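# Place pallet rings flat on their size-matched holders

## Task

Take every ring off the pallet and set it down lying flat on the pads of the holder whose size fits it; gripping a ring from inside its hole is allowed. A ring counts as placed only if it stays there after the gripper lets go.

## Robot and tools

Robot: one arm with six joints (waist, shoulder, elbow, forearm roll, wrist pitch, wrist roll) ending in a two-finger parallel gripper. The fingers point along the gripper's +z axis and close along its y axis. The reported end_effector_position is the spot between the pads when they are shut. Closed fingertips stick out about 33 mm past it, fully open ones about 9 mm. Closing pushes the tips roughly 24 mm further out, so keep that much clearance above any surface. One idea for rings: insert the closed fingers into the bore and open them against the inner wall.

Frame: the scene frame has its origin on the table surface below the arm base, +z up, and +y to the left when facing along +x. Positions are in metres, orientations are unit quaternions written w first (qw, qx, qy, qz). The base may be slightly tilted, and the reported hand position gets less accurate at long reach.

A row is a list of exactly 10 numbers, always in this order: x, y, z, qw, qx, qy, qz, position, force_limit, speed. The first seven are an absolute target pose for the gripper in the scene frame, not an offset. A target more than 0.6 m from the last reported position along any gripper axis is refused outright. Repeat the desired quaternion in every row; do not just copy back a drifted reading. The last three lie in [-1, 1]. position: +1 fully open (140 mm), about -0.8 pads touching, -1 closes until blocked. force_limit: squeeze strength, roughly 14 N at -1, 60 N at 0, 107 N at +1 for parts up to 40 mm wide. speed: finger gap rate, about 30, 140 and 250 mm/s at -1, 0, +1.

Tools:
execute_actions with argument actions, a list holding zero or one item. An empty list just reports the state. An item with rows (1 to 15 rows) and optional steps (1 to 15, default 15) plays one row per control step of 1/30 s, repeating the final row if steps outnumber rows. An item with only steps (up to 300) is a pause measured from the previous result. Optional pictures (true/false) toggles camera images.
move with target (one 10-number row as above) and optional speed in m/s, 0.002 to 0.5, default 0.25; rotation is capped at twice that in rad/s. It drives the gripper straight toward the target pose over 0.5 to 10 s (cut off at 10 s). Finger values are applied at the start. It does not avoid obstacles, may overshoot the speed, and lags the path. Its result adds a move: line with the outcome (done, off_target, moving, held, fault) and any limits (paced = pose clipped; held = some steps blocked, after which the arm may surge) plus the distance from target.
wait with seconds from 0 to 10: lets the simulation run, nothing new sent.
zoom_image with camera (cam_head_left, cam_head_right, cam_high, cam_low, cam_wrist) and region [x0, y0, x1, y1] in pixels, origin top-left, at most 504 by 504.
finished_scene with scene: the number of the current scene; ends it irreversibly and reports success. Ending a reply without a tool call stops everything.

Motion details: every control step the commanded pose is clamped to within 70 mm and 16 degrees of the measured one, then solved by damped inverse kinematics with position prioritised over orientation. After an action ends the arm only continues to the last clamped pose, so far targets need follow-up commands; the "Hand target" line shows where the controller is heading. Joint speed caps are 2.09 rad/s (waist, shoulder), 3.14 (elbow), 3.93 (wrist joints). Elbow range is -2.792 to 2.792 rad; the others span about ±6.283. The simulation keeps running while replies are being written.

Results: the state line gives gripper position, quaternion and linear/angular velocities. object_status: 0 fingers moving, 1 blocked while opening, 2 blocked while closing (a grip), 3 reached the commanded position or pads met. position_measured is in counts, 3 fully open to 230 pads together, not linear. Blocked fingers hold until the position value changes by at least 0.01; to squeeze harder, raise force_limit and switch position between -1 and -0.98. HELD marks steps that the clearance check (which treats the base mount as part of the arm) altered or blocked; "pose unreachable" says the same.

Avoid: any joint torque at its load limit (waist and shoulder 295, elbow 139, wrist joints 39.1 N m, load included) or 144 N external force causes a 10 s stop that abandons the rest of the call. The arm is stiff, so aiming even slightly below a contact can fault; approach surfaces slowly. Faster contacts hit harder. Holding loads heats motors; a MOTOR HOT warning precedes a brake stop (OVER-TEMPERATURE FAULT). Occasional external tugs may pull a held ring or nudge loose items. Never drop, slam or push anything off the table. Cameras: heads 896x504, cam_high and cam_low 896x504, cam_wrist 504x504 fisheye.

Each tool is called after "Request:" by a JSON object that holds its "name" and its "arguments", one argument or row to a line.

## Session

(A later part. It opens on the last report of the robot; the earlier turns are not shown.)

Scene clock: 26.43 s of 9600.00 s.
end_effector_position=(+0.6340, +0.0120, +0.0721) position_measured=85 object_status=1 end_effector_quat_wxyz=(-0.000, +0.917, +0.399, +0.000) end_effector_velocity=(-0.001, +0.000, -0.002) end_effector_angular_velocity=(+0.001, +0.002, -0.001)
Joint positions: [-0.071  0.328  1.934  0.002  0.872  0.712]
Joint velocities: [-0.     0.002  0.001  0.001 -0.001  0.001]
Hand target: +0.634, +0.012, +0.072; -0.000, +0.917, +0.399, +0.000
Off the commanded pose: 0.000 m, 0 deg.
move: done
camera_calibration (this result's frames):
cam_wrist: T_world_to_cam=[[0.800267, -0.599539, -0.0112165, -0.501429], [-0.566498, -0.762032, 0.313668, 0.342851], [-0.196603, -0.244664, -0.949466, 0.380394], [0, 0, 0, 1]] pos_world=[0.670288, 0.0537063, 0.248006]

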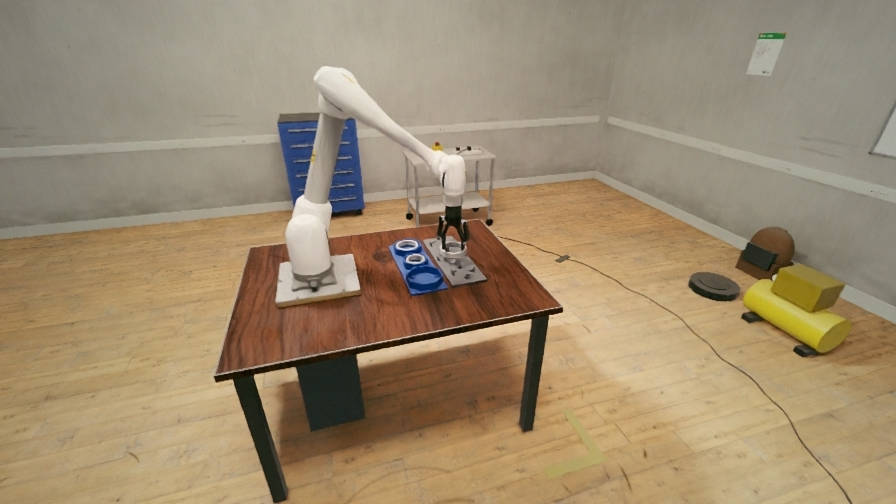

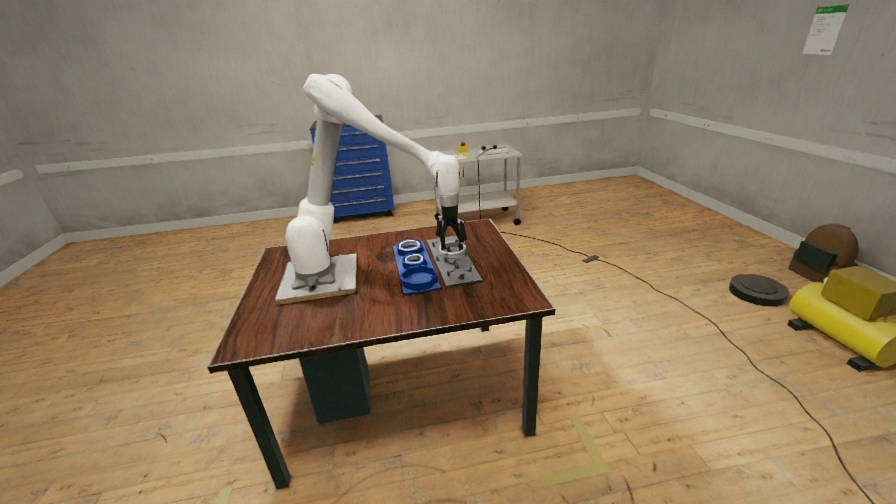

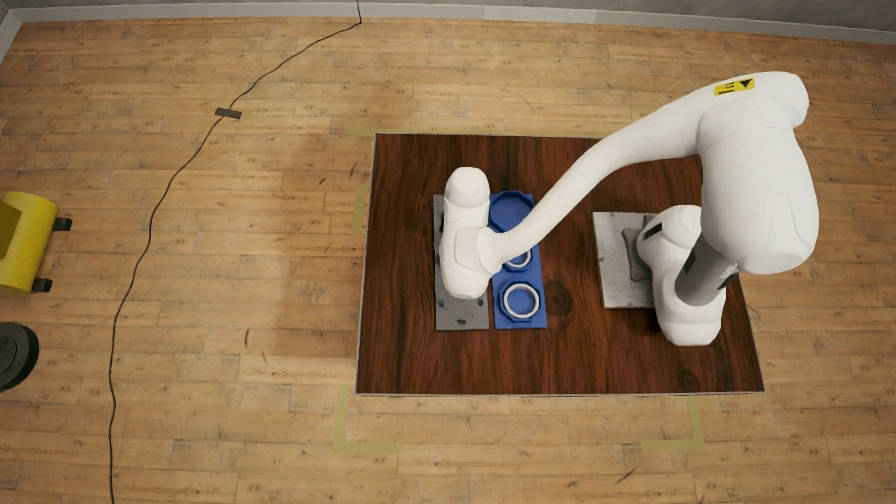

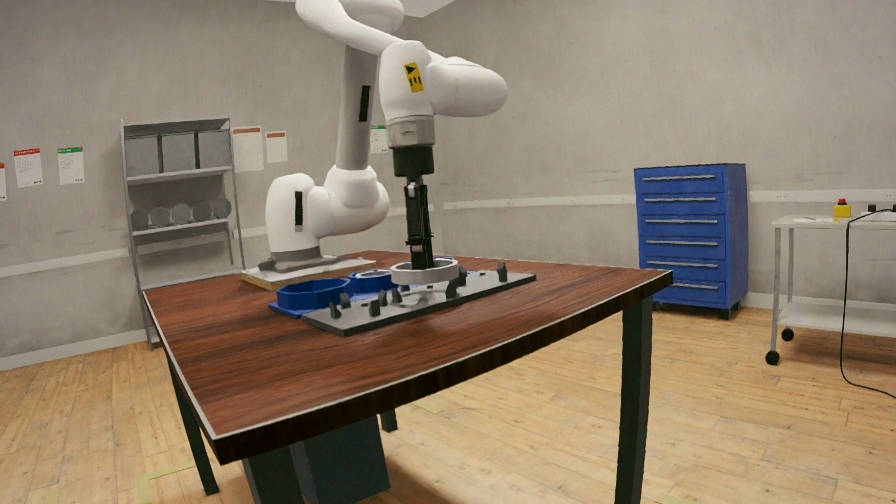

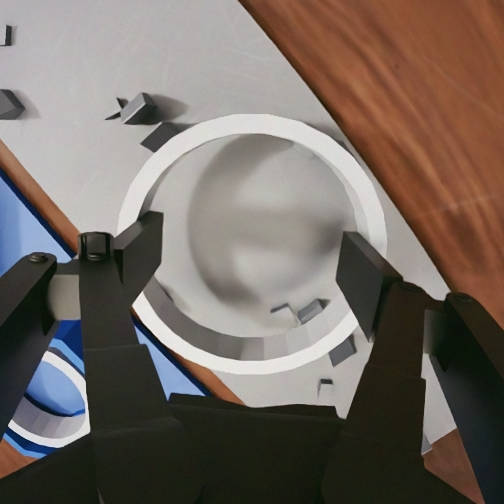

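Request:
{"name": "move", "arguments": {
  "target": [0.6292,0.0156,0.072,0,0.917,0.399,0,1,-0.2,-0.7],
  "speed": 0.03
}}

Scene clock: 31.17 s of 9600.00 s.
end_effector_position=(+0.6293, +0.0156, +0.0720) position_measured=85 object_status=1 end_effector_quat_wxyz=(-0.000, +0.917, +0.399, +0.000) end_effector_velocity=(-0.000, -0.000, +0.001) end_effector_angular_velocity=(+0.001, -0.001, -0.002)
Joint positions: [-0.066  0.322  1.943  0.002  0.869  0.718]
Joint velocities: [-0.001 -0.002  0.001  0.001 -0.     0.001]
Hand target: +0.629, +0.016, +0.072; -0.000, +0.917, +0.399, +0.000
Off the commanded pose: 0.000 m, 0 deg.
After step 90, 1.03 s passed at rest.
move: done
camera_calibration (this result's frames):
cam_wrist: T_world_to_cam=[[0.800235, -0.599582, -0.0112501, -0.495486], [-0.566534, -0.762012, 0.313652, 0.342951], [-0.196633, -0.244621, -0.949471, 0.380252], [0, 0, 0, 1]] pos_world=[0.665568, 0.0572665, 0.247897]

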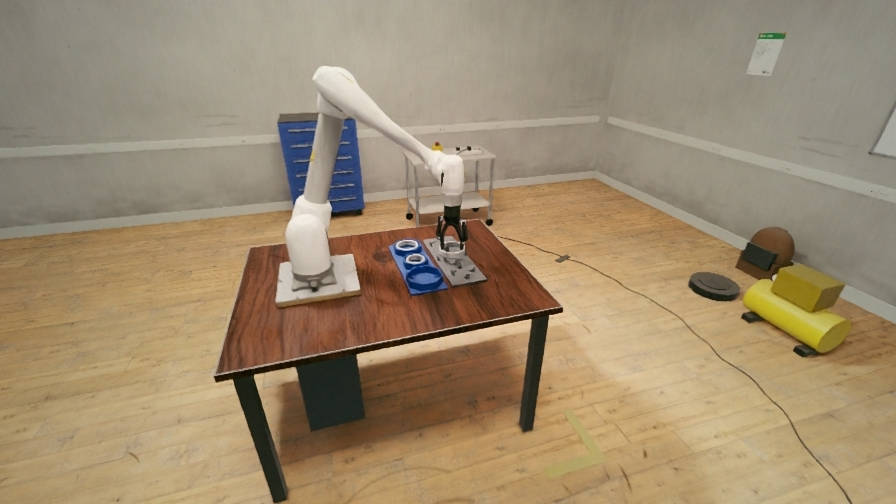

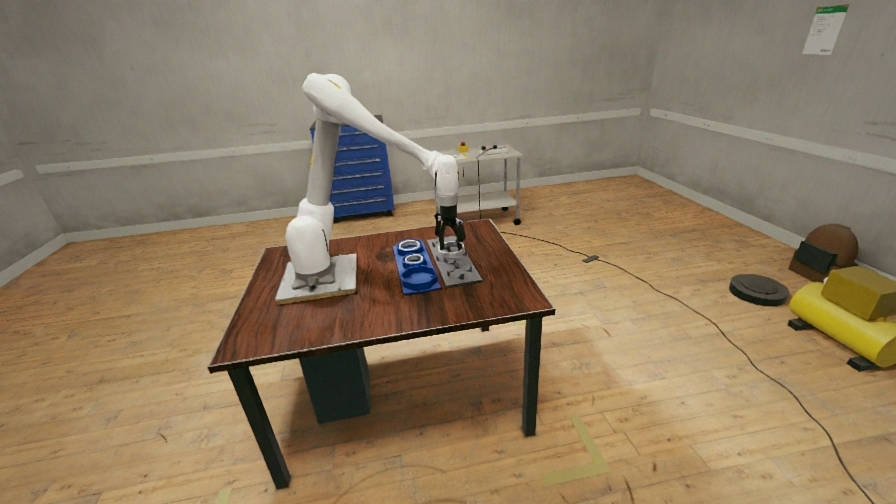

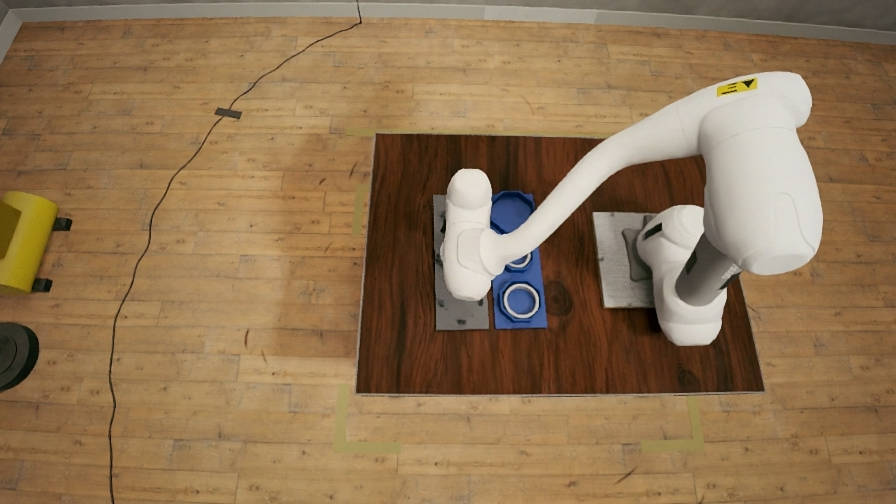

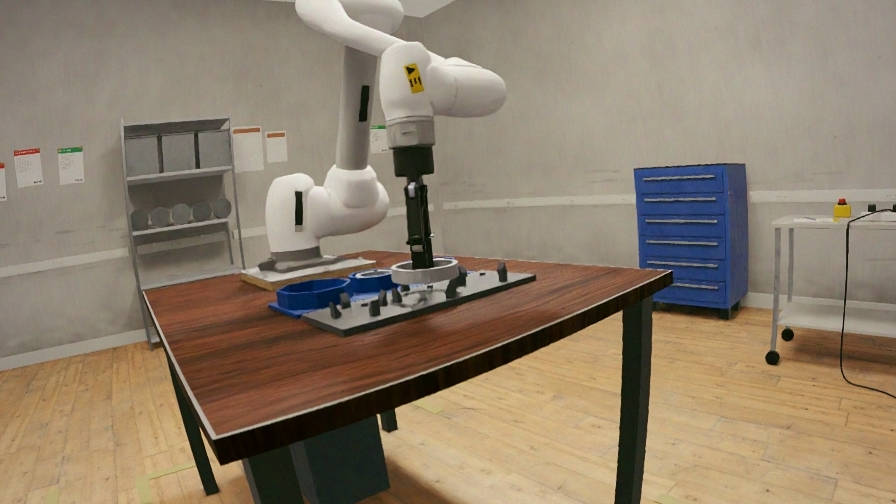

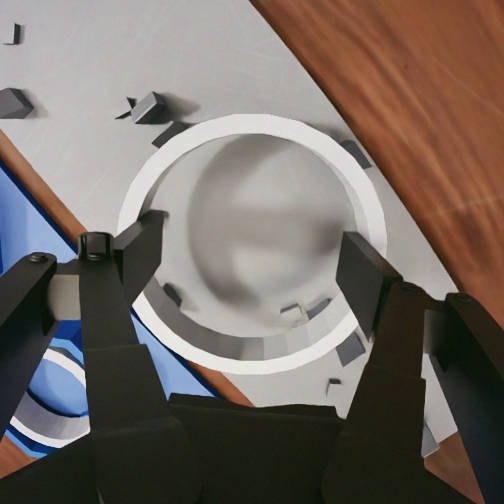

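Symmetric. Lower part way to check.

Request:
{"name": "move", "arguments": {
  "target": [0.6292,0.0156,0.054,0,0.917,0.399,0,1,-0.2,-0.7],
  "speed": 0.012
}}

Request:
{"name": "zoom_image", "arguments": {
  "camera": "cam_low",
  "region": [360,240,500,320]
}}

Scene clock: 36.20 s of 9600.00 s.
end_effector_position=(+0.6292, +0.0156, +0.0541) position_measured=85 object_status=1 end_effector_quat_wxyz=(-0.000, +0.917, +0.399, +0.000) end_effector_velocity=(-0.000, -0.001, -0.001) end_effector_angular_velocity=(-0.000, +0.000, -0.001)
Joint positions: [-0.066  0.343  1.955  0.002  0.837  0.718]
Joint velocities: [-0.001  0.001  0.001 -0.    -0.002  0.   ]
Hand target: +0.629, +0.016, +0.054; -0.000, +0.917, +0.399, +0.000
Off the commanded pose: 0.000 m, 0 deg.
After step 90, 0.30 s passed at rest.
move: done
camera_calibration (this result's frames):
cam_wrist: T_world_to_cam=[[0.800225, -0.599595, -0.0112231, -0.495608], [-0.566547, -0.76199, 0.31368, 0.348562], [-0.196633, -0.244656, -0.949463, 0.363231], [0, 0, 0, 1]] pos_world=[0.665498, 0.0573036, 0.229975]

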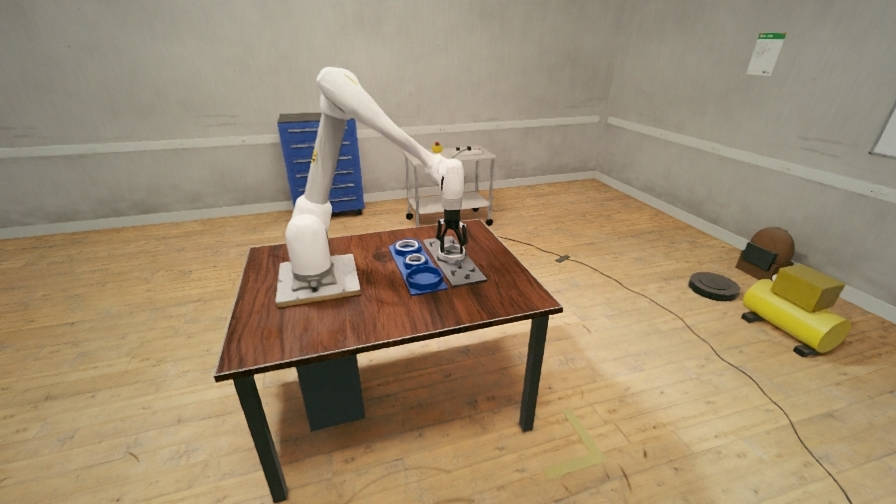

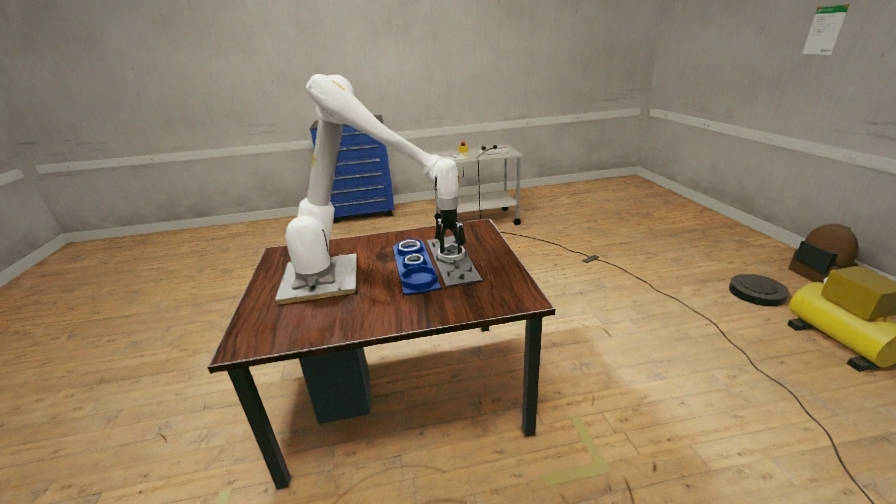

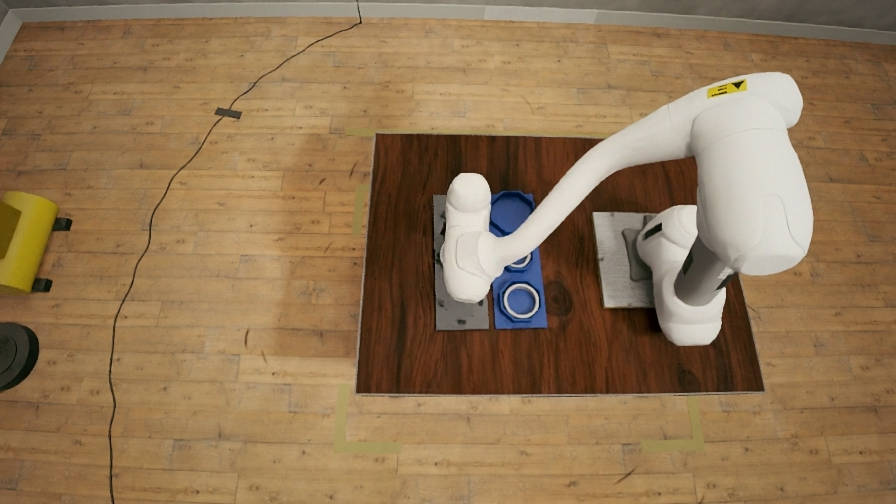

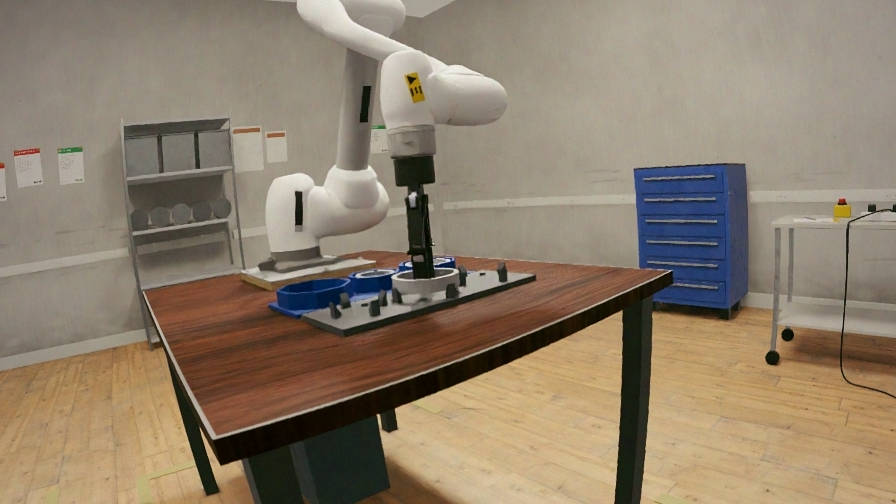

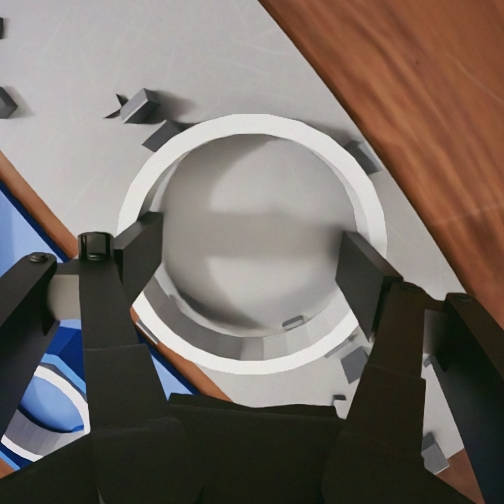

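Region (360, 240, 500, 320) of cam_low's 896x504 image, scaled by 3.600, with more detail than that image has; it fills the top 288 rows of this view, and the rest is white.

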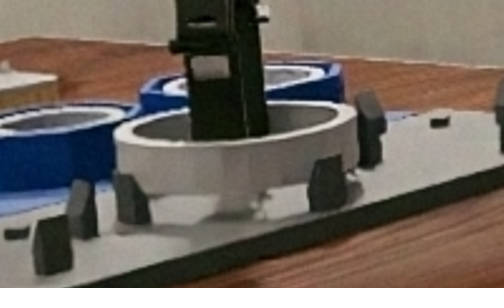

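Request:
{"name": "move", "arguments": {
  "target": [0.6292,0.0156,0.046,0,0.917,0.399,0,1,-0.2,-0.7],
  "speed": 0.01
}}

Request:
{"name": "zoom_image", "arguments": {
  "camera": "cam_low",
  "region": [360,240,500,320]
}}

Request:
{"name": "move", "arguments": {
  "target": [0.6292,0.0156,0.046,0,0.917,0.399,0,0.15,-0.3,-0.6]
}}

Request:
{"name": "zoom_image", "arguments": {
  "camera": "cam_low",
  "region": [360,240,500,320]
}}

Request:
{"name": "move", "arguments": {
  "target": [0.6292,0.0156,0.095,0,0.917,0.399,0,0.15,-0.3,-0.6],
  "speed": 0.1
}}

Request:
{"name": "move", "arguments": {
  "target": [0.445,0.160,0.085,0,0.917,0.399,0,-0.2,-0.3,-0.6]
}}

Scene clock: 43.90 s of 9600.00 s.
end_effector_position=(+0.6292, +0.0156, +0.0461) position_measured=85 object_status=1 end_effector_quat_wxyz=(+0.000, +0.917, +0.399, +0.000) end_effector_velocity=(-0.000, -0.000, -0.001) end_effector_angular_velocity=(-0.000, +0.001, +0.001)
Joint positions: [-0.066  0.352  1.96   0.002  0.822  0.718]
Joint velocities: [-0.     0.002  0.001 -0.001 -0.002 -0.001]
Hand target: +0.629, +0.016, +0.046; -0.000, +0.917, +0.399, +0.000
Off the commanded pose: 0.000 m, 0 deg.
After step 90, 3.67 s passed at rest.
move: done
camera_calibration (this result's frames):
cam_wrist: T_world_to_cam=[[0.800262, -0.599546, -0.0112104, -0.495734], [-0.566502, -0.762021, 0.313686, 0.351046], [-0.196611, -0.24468, -0.949461, 0.355615], [0, 0, 0, 1]] pos_world=[0.665504, 0.0573007, 0.221967]

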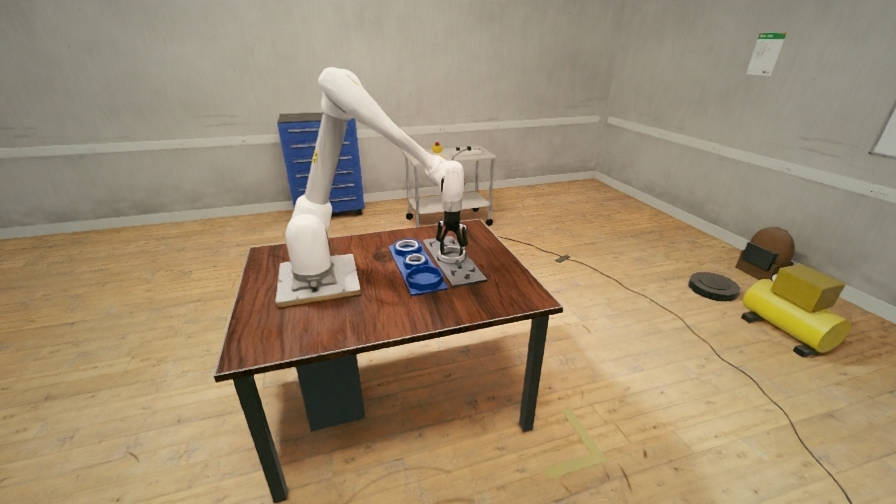

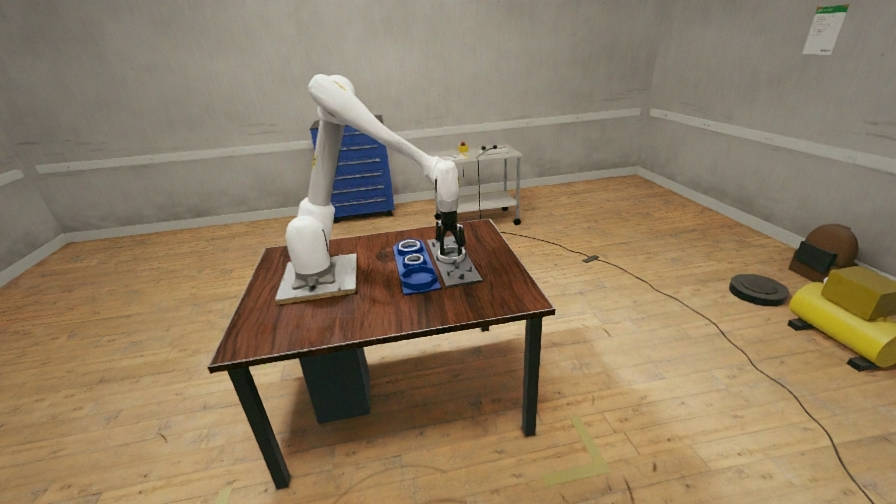

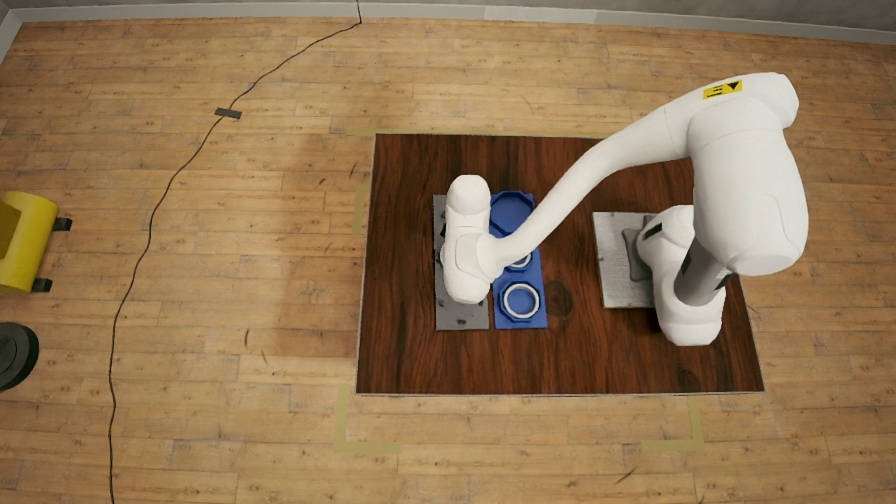

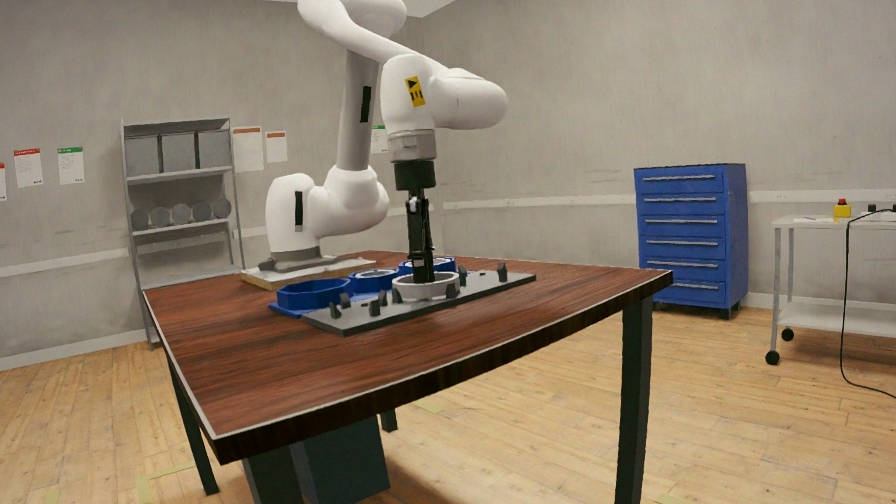

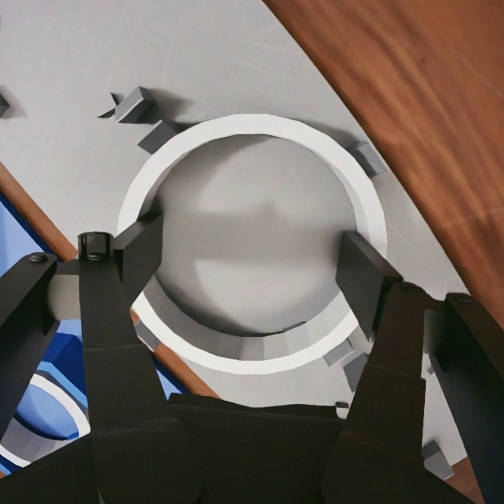

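Region (360, 240, 500, 320) of cam_low's 896x504 image, scaled by 3.600, with more detail than that image has; it fills the top 288 rows of this view, and the rest is white.

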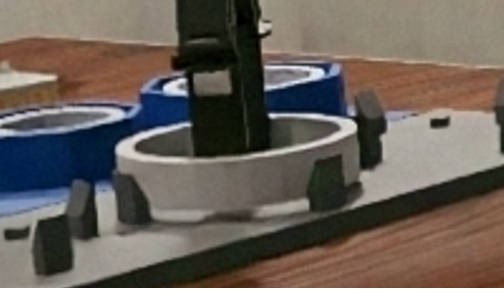

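Scene clock: 44.60 s of 9600.00 s.
end_effector_position=(+0.6292, +0.0156, +0.0460) position_measured=110 object_status=3 end_effector_quat_wxyz=(+0.000, +0.917, +0.399, +0.000) end_effector_velocity=(+0.000, -0.000, +0.000) end_effector_angular_velocity=(-0.001, -0.002, +0.001)
Joint positions: [-0.066  0.352  1.96   0.002  0.822  0.718]
Joint velocities: [-0.    -0.001  0.    -0.001 -0.001 -0.001]
Hand target: +0.629, +0.016, +0.046; -0.000, +0.917, +0.399, +0.000
Off the commanded pose: 0.000 m, 0 deg.
move: done
camera_calibration (this result's frames):
cam_wrist: T_world_to_cam=[[0.80027, -0.599536, -0.0112064, -0.495745], [-0.566495, -0.76203, 0.313679, 0.351077], [-0.196601, -0.244679, -0.949463, 0.355554], [0, 0, 0, 1]] pos_world=[0.665516, 0.0573109, 0.221905]

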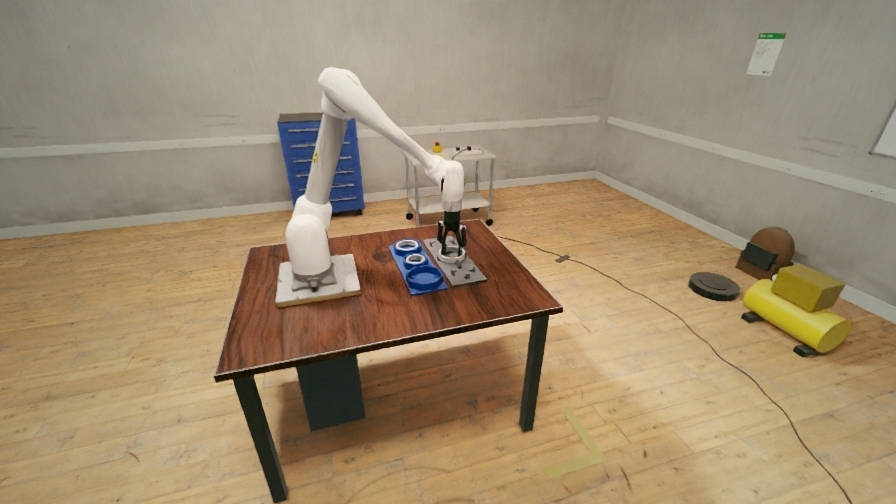

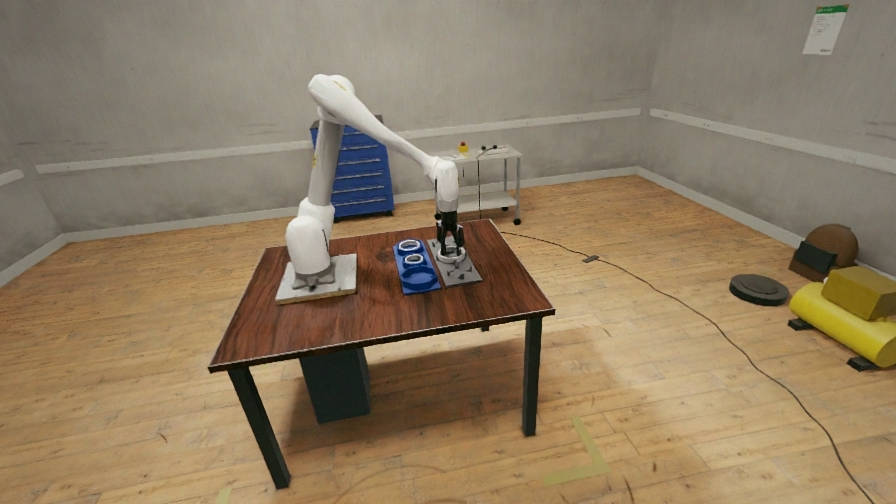

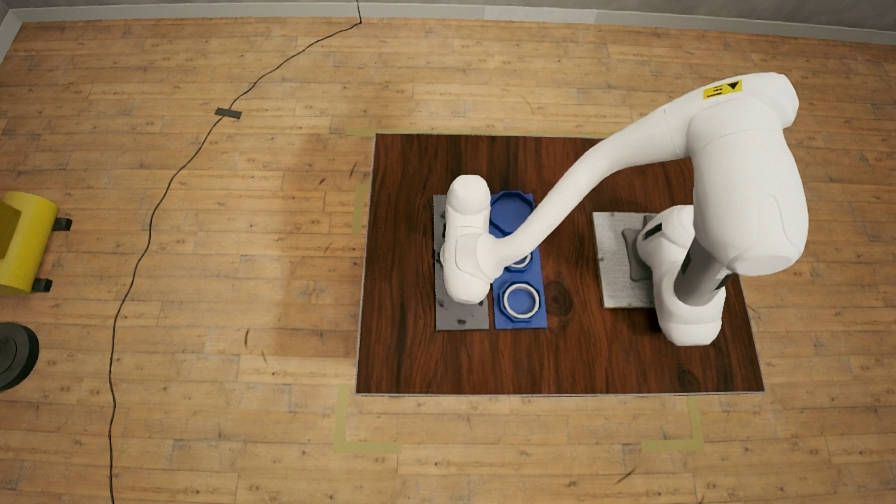

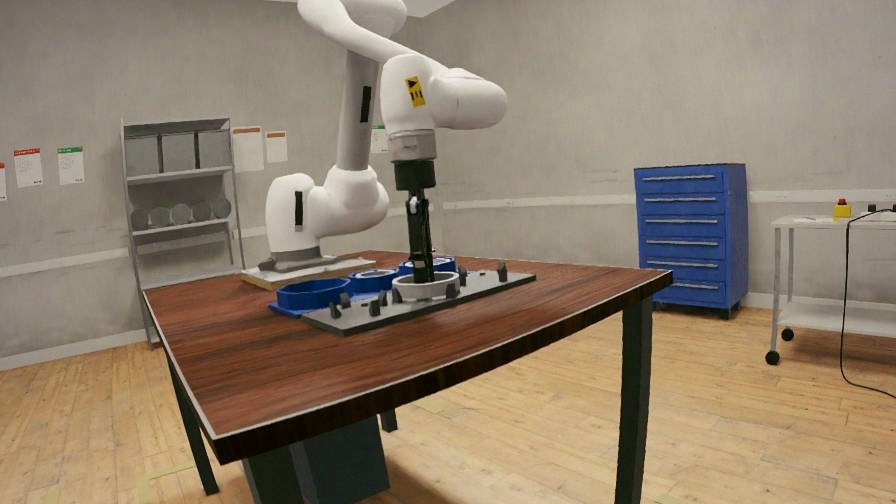

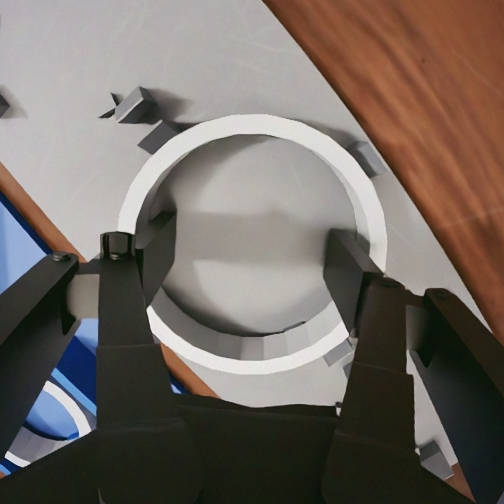

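Region (360, 240, 500, 320) of cam_low's 896x504 image, scaled by 3.600, with more detail than that image has; it fills the top 288 rows of this view, and the rest is white.

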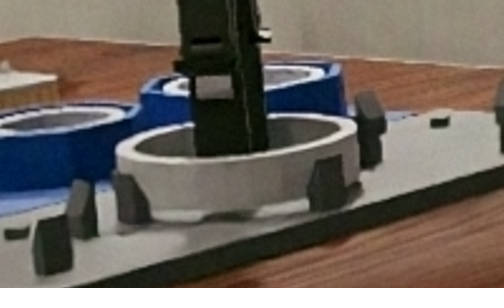

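Scene clock: 45.47 s of 9600.00 s.
end_effector_position=(+0.6292, +0.0156, +0.0949) position_measured=110 object_status=3 end_effector_quat_wxyz=(+0.000, +0.917, +0.399, -0.000) end_effector_velocity=(-0.000, +0.000, +0.001) end_effector_angular_velocity=(+0.000, +0.001, +0.000)
Joint positions: [-0.066  0.297  1.926  0.002  0.911  0.718]
Joint velocities: [-0.    -0.001 -0.     0.001  0.002 -0.   ]
Hand target: +0.629, +0.016, +0.095; +0.000, +0.917, +0.399, -0.000
Off the commanded pose: 0.000 m, 0 deg.
move: done
camera_calibration (this result's frames):
cam_wrist: T_world_to_cam=[[0.80026, -0.599548, -0.0112225, -0.495194], [-0.566491, -0.762009, 0.313736, 0.335745], [-0.196652, -0.244713, -0.949444, 0.401995], [0, 0, 0, 1]] pos_world=[0.665533, 0.0573216, 0.270779]

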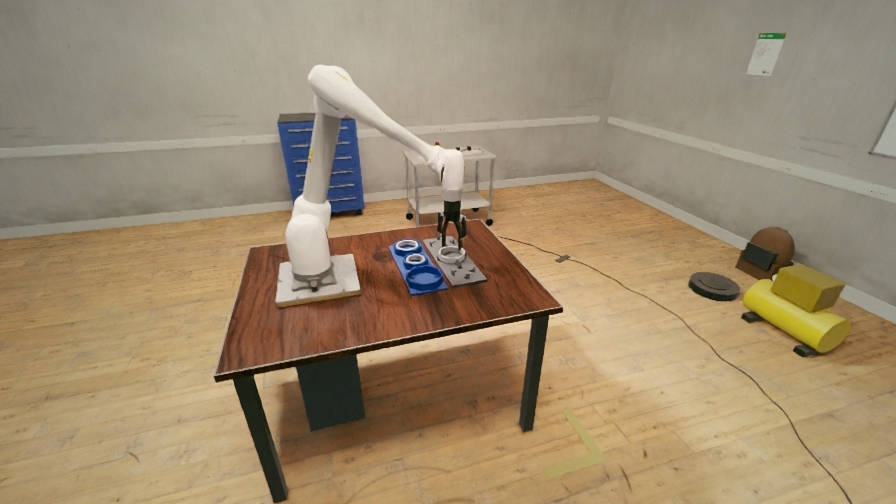

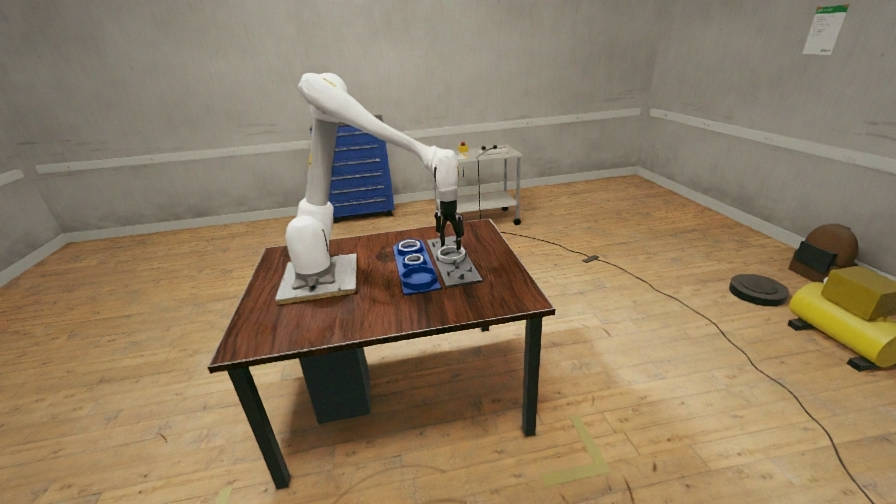

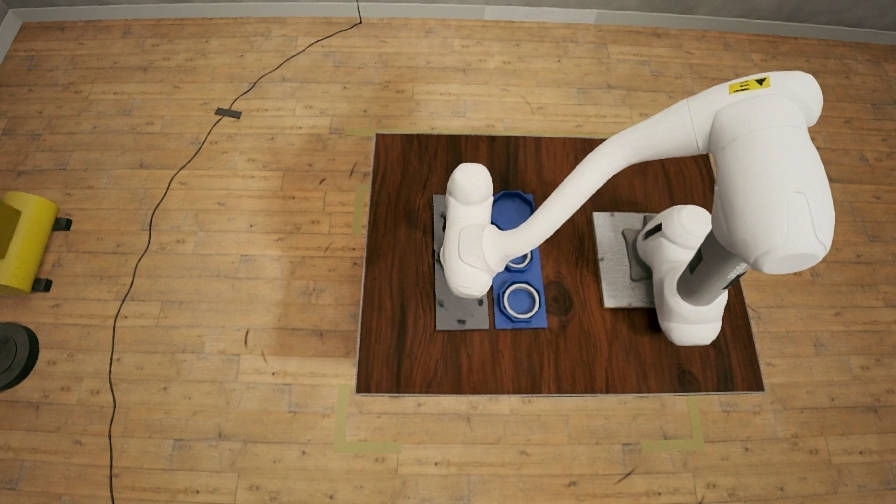

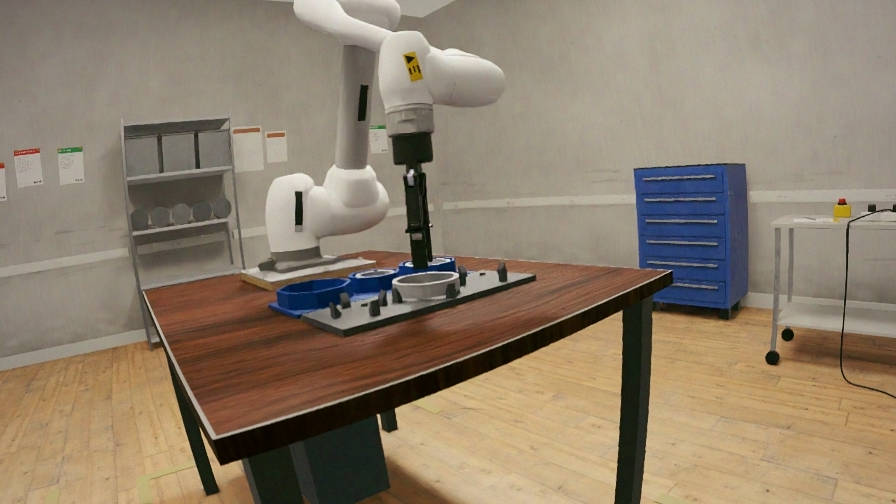

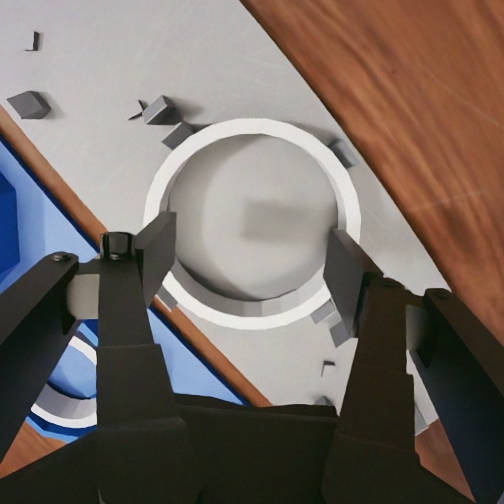

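Scene clock: 46.93 s of 9600.00 s.
end_effector_position=(+0.4451, +0.1600, +0.0851) position_measured=154 object_status=3 end_effector_quat_wxyz=(-0.000, +0.917, +0.399, +0.000) end_effector_velocity=(-0.001, +0.001, +0.000) end_effector_angular_velocity=(+0.000, +0.001, +0.000)
Joint positions: [ 0.238  0.088  2.219 -0.001  0.827  1.023]
Joint velocities: [ 0.003 -0.001  0.001  0.     0.001  0.002]
Hand target: +0.445, +0.160, +0.085; +0.000, +0.917, +0.399, +0.000
Off the commanded pose: 0.000 m, 0 deg.
move: done
camera_calibration (this result's frames):
cam_wrist: T_world_to_cam=[[0.800279, -0.599524, -0.0111768, -0.261406], [-0.566512, -0.762059, 0.313577, 0.344534], [-0.196514, -0.244617, -0.949497, 0.391744], [0, 0, 0, 1]] pos_world=[0.481364, 0.201663, 0.261]

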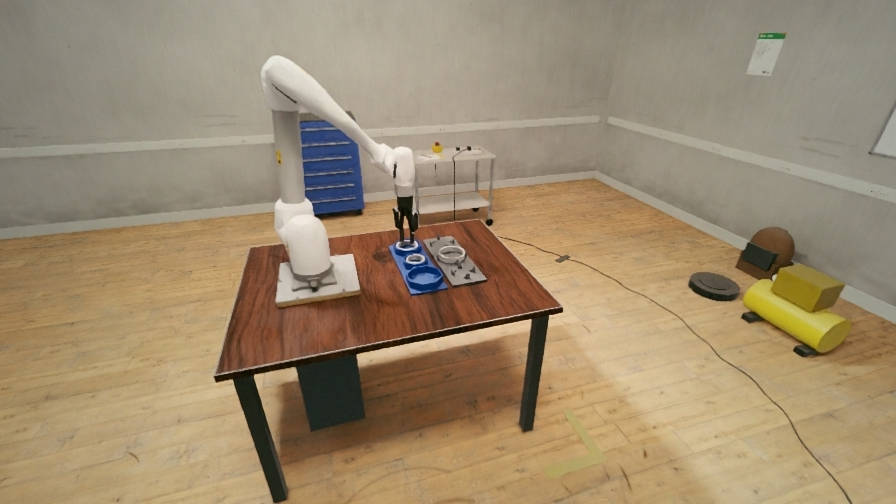

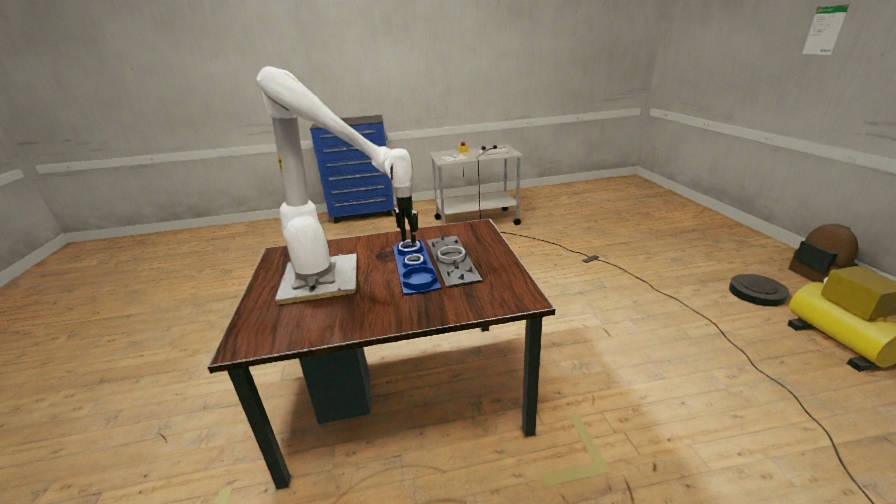

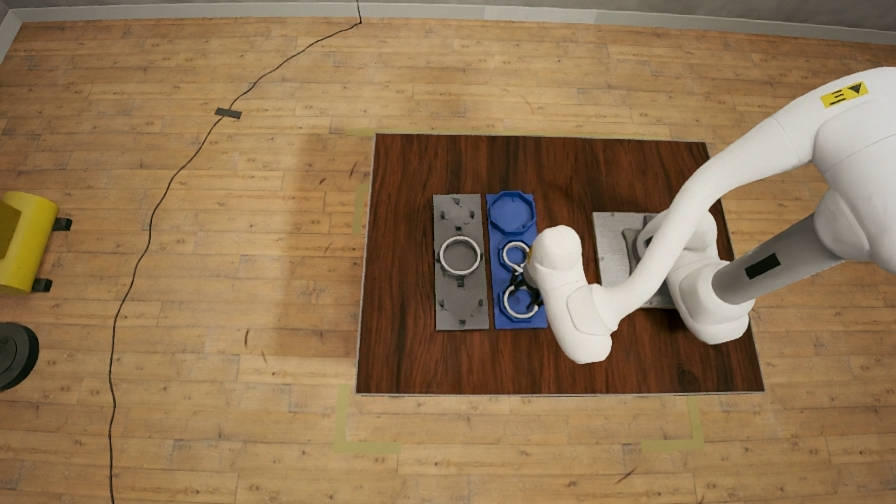

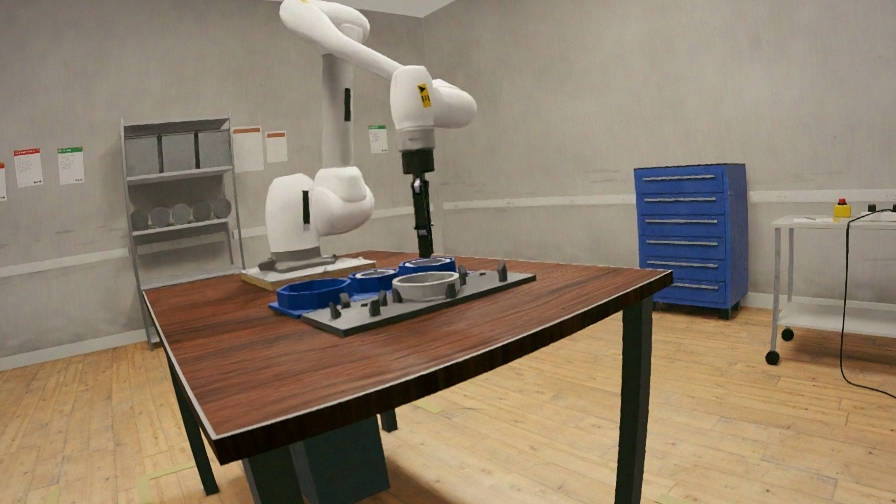

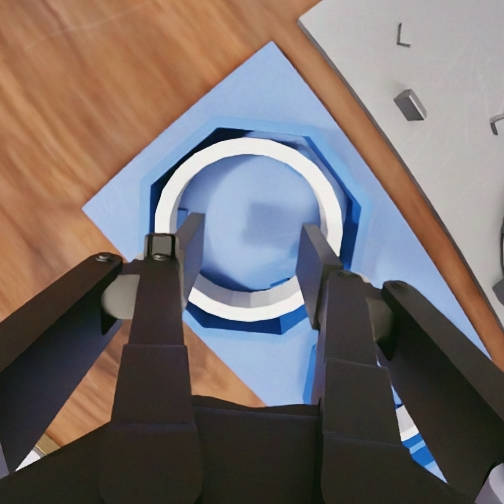

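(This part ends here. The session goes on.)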